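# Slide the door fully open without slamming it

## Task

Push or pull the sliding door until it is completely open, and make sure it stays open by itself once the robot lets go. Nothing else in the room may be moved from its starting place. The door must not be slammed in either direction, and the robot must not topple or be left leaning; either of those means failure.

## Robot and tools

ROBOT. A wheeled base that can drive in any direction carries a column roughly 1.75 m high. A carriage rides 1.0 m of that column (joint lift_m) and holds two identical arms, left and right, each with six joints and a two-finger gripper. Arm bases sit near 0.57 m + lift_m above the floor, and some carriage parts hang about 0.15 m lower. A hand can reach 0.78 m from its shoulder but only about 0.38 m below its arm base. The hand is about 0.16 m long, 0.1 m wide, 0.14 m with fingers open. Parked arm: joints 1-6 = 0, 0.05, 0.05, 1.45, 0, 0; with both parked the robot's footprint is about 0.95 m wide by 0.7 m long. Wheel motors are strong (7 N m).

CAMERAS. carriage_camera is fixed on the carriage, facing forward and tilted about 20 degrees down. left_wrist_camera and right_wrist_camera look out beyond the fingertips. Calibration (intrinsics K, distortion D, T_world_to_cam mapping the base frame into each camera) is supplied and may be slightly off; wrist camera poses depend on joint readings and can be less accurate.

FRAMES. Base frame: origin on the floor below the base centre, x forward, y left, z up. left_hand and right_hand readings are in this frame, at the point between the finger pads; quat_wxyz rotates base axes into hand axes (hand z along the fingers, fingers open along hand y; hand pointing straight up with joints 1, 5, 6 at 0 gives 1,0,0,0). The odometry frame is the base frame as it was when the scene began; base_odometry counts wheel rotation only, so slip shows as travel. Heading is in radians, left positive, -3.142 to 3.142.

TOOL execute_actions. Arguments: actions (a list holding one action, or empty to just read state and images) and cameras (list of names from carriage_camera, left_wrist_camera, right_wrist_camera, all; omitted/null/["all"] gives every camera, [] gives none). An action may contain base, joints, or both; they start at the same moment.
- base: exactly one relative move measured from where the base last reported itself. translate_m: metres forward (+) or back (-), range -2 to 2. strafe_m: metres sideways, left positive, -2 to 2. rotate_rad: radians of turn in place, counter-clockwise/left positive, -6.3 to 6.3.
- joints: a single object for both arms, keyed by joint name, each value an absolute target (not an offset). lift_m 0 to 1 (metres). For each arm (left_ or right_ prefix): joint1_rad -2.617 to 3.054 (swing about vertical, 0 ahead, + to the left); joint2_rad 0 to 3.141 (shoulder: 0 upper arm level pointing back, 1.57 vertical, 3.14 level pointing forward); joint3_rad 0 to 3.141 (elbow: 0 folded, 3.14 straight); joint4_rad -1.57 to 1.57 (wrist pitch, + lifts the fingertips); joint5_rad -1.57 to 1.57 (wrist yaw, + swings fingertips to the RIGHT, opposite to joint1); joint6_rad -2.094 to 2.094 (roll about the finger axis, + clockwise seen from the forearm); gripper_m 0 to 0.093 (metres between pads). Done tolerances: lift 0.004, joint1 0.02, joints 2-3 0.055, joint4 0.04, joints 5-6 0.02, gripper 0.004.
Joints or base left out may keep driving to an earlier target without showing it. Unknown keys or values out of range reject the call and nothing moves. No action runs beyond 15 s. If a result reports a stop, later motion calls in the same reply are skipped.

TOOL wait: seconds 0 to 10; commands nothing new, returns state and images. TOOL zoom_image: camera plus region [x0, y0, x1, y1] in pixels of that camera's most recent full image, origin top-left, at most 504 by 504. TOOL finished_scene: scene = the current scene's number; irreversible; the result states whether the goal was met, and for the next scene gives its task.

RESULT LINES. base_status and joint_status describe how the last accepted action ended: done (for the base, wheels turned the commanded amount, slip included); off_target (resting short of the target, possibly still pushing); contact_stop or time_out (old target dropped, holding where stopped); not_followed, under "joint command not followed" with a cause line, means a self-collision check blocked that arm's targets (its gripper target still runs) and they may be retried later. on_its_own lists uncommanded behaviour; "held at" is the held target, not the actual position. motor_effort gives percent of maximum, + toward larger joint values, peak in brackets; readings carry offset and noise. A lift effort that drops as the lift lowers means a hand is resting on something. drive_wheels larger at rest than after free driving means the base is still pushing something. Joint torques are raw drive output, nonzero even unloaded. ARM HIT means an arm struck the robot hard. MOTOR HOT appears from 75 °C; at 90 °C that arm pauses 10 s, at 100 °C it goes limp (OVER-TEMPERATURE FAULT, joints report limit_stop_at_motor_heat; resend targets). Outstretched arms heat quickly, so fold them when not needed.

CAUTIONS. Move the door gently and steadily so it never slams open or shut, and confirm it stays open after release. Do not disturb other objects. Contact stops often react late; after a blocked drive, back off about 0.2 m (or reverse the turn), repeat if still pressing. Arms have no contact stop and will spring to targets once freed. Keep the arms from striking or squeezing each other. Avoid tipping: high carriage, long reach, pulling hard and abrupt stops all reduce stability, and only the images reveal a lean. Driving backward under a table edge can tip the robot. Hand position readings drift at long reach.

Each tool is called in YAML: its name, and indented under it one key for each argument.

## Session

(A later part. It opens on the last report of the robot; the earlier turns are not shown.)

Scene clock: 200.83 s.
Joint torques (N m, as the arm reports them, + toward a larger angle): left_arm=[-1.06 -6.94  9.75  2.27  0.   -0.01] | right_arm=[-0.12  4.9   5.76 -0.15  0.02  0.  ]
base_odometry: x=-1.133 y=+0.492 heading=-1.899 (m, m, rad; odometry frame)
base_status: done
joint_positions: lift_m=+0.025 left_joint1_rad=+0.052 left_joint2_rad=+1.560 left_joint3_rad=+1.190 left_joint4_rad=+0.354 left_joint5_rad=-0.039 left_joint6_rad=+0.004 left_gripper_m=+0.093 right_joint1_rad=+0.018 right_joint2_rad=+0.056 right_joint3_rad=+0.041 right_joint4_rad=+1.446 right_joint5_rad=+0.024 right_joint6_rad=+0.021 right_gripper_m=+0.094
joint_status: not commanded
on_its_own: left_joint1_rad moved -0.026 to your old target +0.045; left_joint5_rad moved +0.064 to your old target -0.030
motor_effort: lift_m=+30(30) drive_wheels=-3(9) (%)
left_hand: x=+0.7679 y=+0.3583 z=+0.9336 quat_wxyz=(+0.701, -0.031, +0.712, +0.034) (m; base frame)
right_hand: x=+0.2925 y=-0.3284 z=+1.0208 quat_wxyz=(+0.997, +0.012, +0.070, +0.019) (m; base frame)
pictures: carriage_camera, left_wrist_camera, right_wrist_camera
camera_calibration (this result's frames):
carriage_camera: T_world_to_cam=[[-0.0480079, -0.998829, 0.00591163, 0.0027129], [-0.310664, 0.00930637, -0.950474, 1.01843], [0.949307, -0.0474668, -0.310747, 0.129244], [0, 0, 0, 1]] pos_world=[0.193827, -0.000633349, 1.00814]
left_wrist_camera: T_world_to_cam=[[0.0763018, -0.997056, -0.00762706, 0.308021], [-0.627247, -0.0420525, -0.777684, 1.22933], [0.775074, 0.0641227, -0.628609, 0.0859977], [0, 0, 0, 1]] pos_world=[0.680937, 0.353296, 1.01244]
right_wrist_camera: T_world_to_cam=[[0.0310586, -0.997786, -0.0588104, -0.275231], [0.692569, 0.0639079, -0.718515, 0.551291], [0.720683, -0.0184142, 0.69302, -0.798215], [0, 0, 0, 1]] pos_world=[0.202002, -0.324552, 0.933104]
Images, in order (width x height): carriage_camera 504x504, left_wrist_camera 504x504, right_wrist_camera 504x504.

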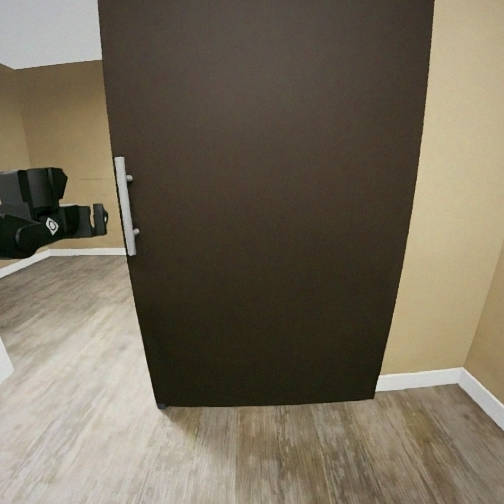

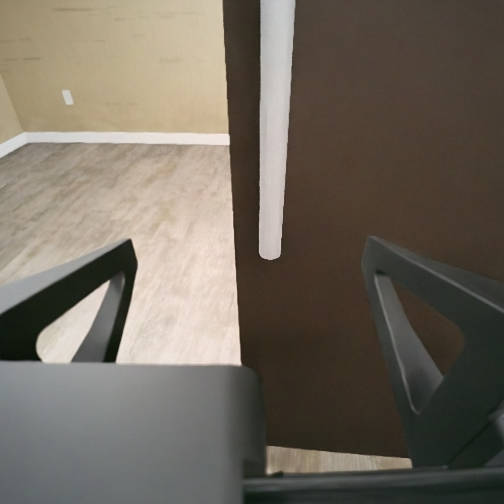

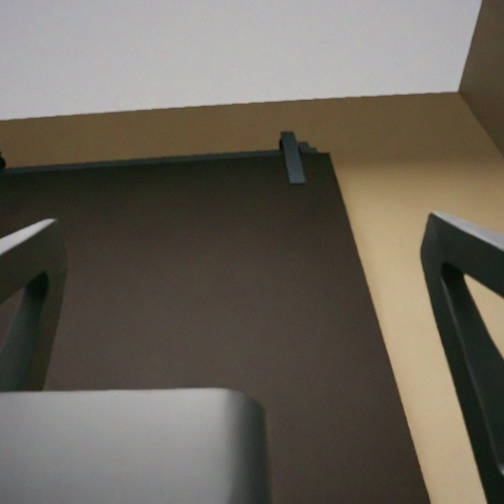

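The door is still open after the release, and the hanger sits against the rail stop. I'll park the arm and finish.

execute_actions:
  actions:
    - {"joints": {"left_joint1_rad": 0.0, "left_joint2_rad": 0.05, "left_joint3_rad": 0.05, "left_joint4_rad": 1.45, "left_joint5_rad": 0.0, "left_joint6_rad": 0.0}}
  cameras: ["carriage_camera", "right_wrist_camera"]

finished_scene:
  scene: 2

Scene clock: 210.23 s.
Joint torques (N m, as the arm reports them, + toward a larger angle): left_arm=[-0.5   2.87  4.98 -0.23 -0.03 -0.05] | right_arm=[-0.1   4.86  5.77 -0.14  0.02  0.  ]
base_odometry: x=-1.133 y=+0.492 heading=-1.899 (m, m, rad; odometry frame)
base_status: not commanded
joint_positions: lift_m=+0.025 left_joint1_rad=+0.002 left_joint2_rad=+0.061 left_joint3_rad=+0.065 left_joint4_rad=+1.454 left_joint5_rad=-0.006 left_joint6_rad=+0.002 left_gripper_m=+0.093 right_joint1_rad=+0.018 right_joint2_rad=+0.056 right_joint3_rad=+0.041 right_joint4_rad=+1.446 right_joint5_rad=+0.024 right_joint6_rad=+0.021 right_gripper_m=+0.094
joint_status: all done
motor_effort: lift_m=+30(30) drive_wheels=-2(3) (%)
left_hand: x=+0.2850 y=+0.3260 z=+1.0276 quat_wxyz=(+0.998, -0.003, +0.056, +0.002) (m; base frame)
right_hand: x=+0.2925 y=-0.3284 z=+1.0208 quat_wxyz=(+0.997, +0.012, +0.070, +0.019) (m; base frame)
pictures: carriage_camera, right_wrist_camera
camera_calibration (this result's frames):
carriage_camera: T_world_to_cam=[[-0.0480079, -0.998829, 0.00591163, 0.00271291], [-0.310664, 0.00930637, -0.950474, 1.01843], [0.949307, -0.0474668, -0.310747, 0.129244], [0, 0, 0, 1]] pos_world=[0.193827, -0.000633349, 1.00814]
right_wrist_camera: T_world_to_cam=[[0.0310586, -0.997786, -0.0588104, -0.275231], [0.692569, 0.0639079, -0.718515, 0.55129], [0.720683, -0.0184142, 0.69302, -0.798215], [0, 0, 0, 1]] pos_world=[0.202002, -0.324552, 0.933103]
Images, in order (width x height): carriage_camera 504x504, right_wrist_camera 504x504.

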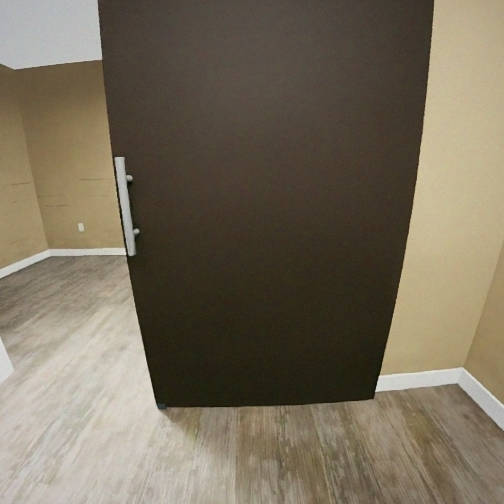

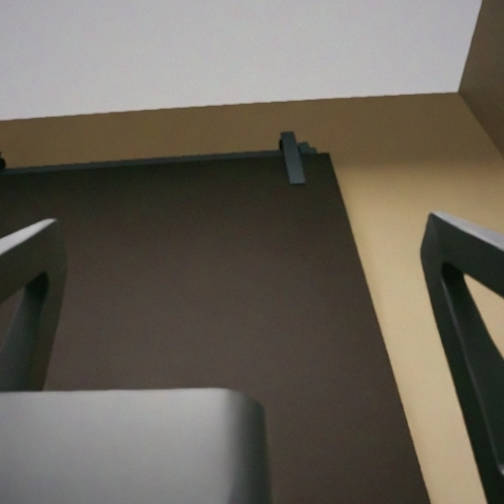

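The scene is finished: the task was done.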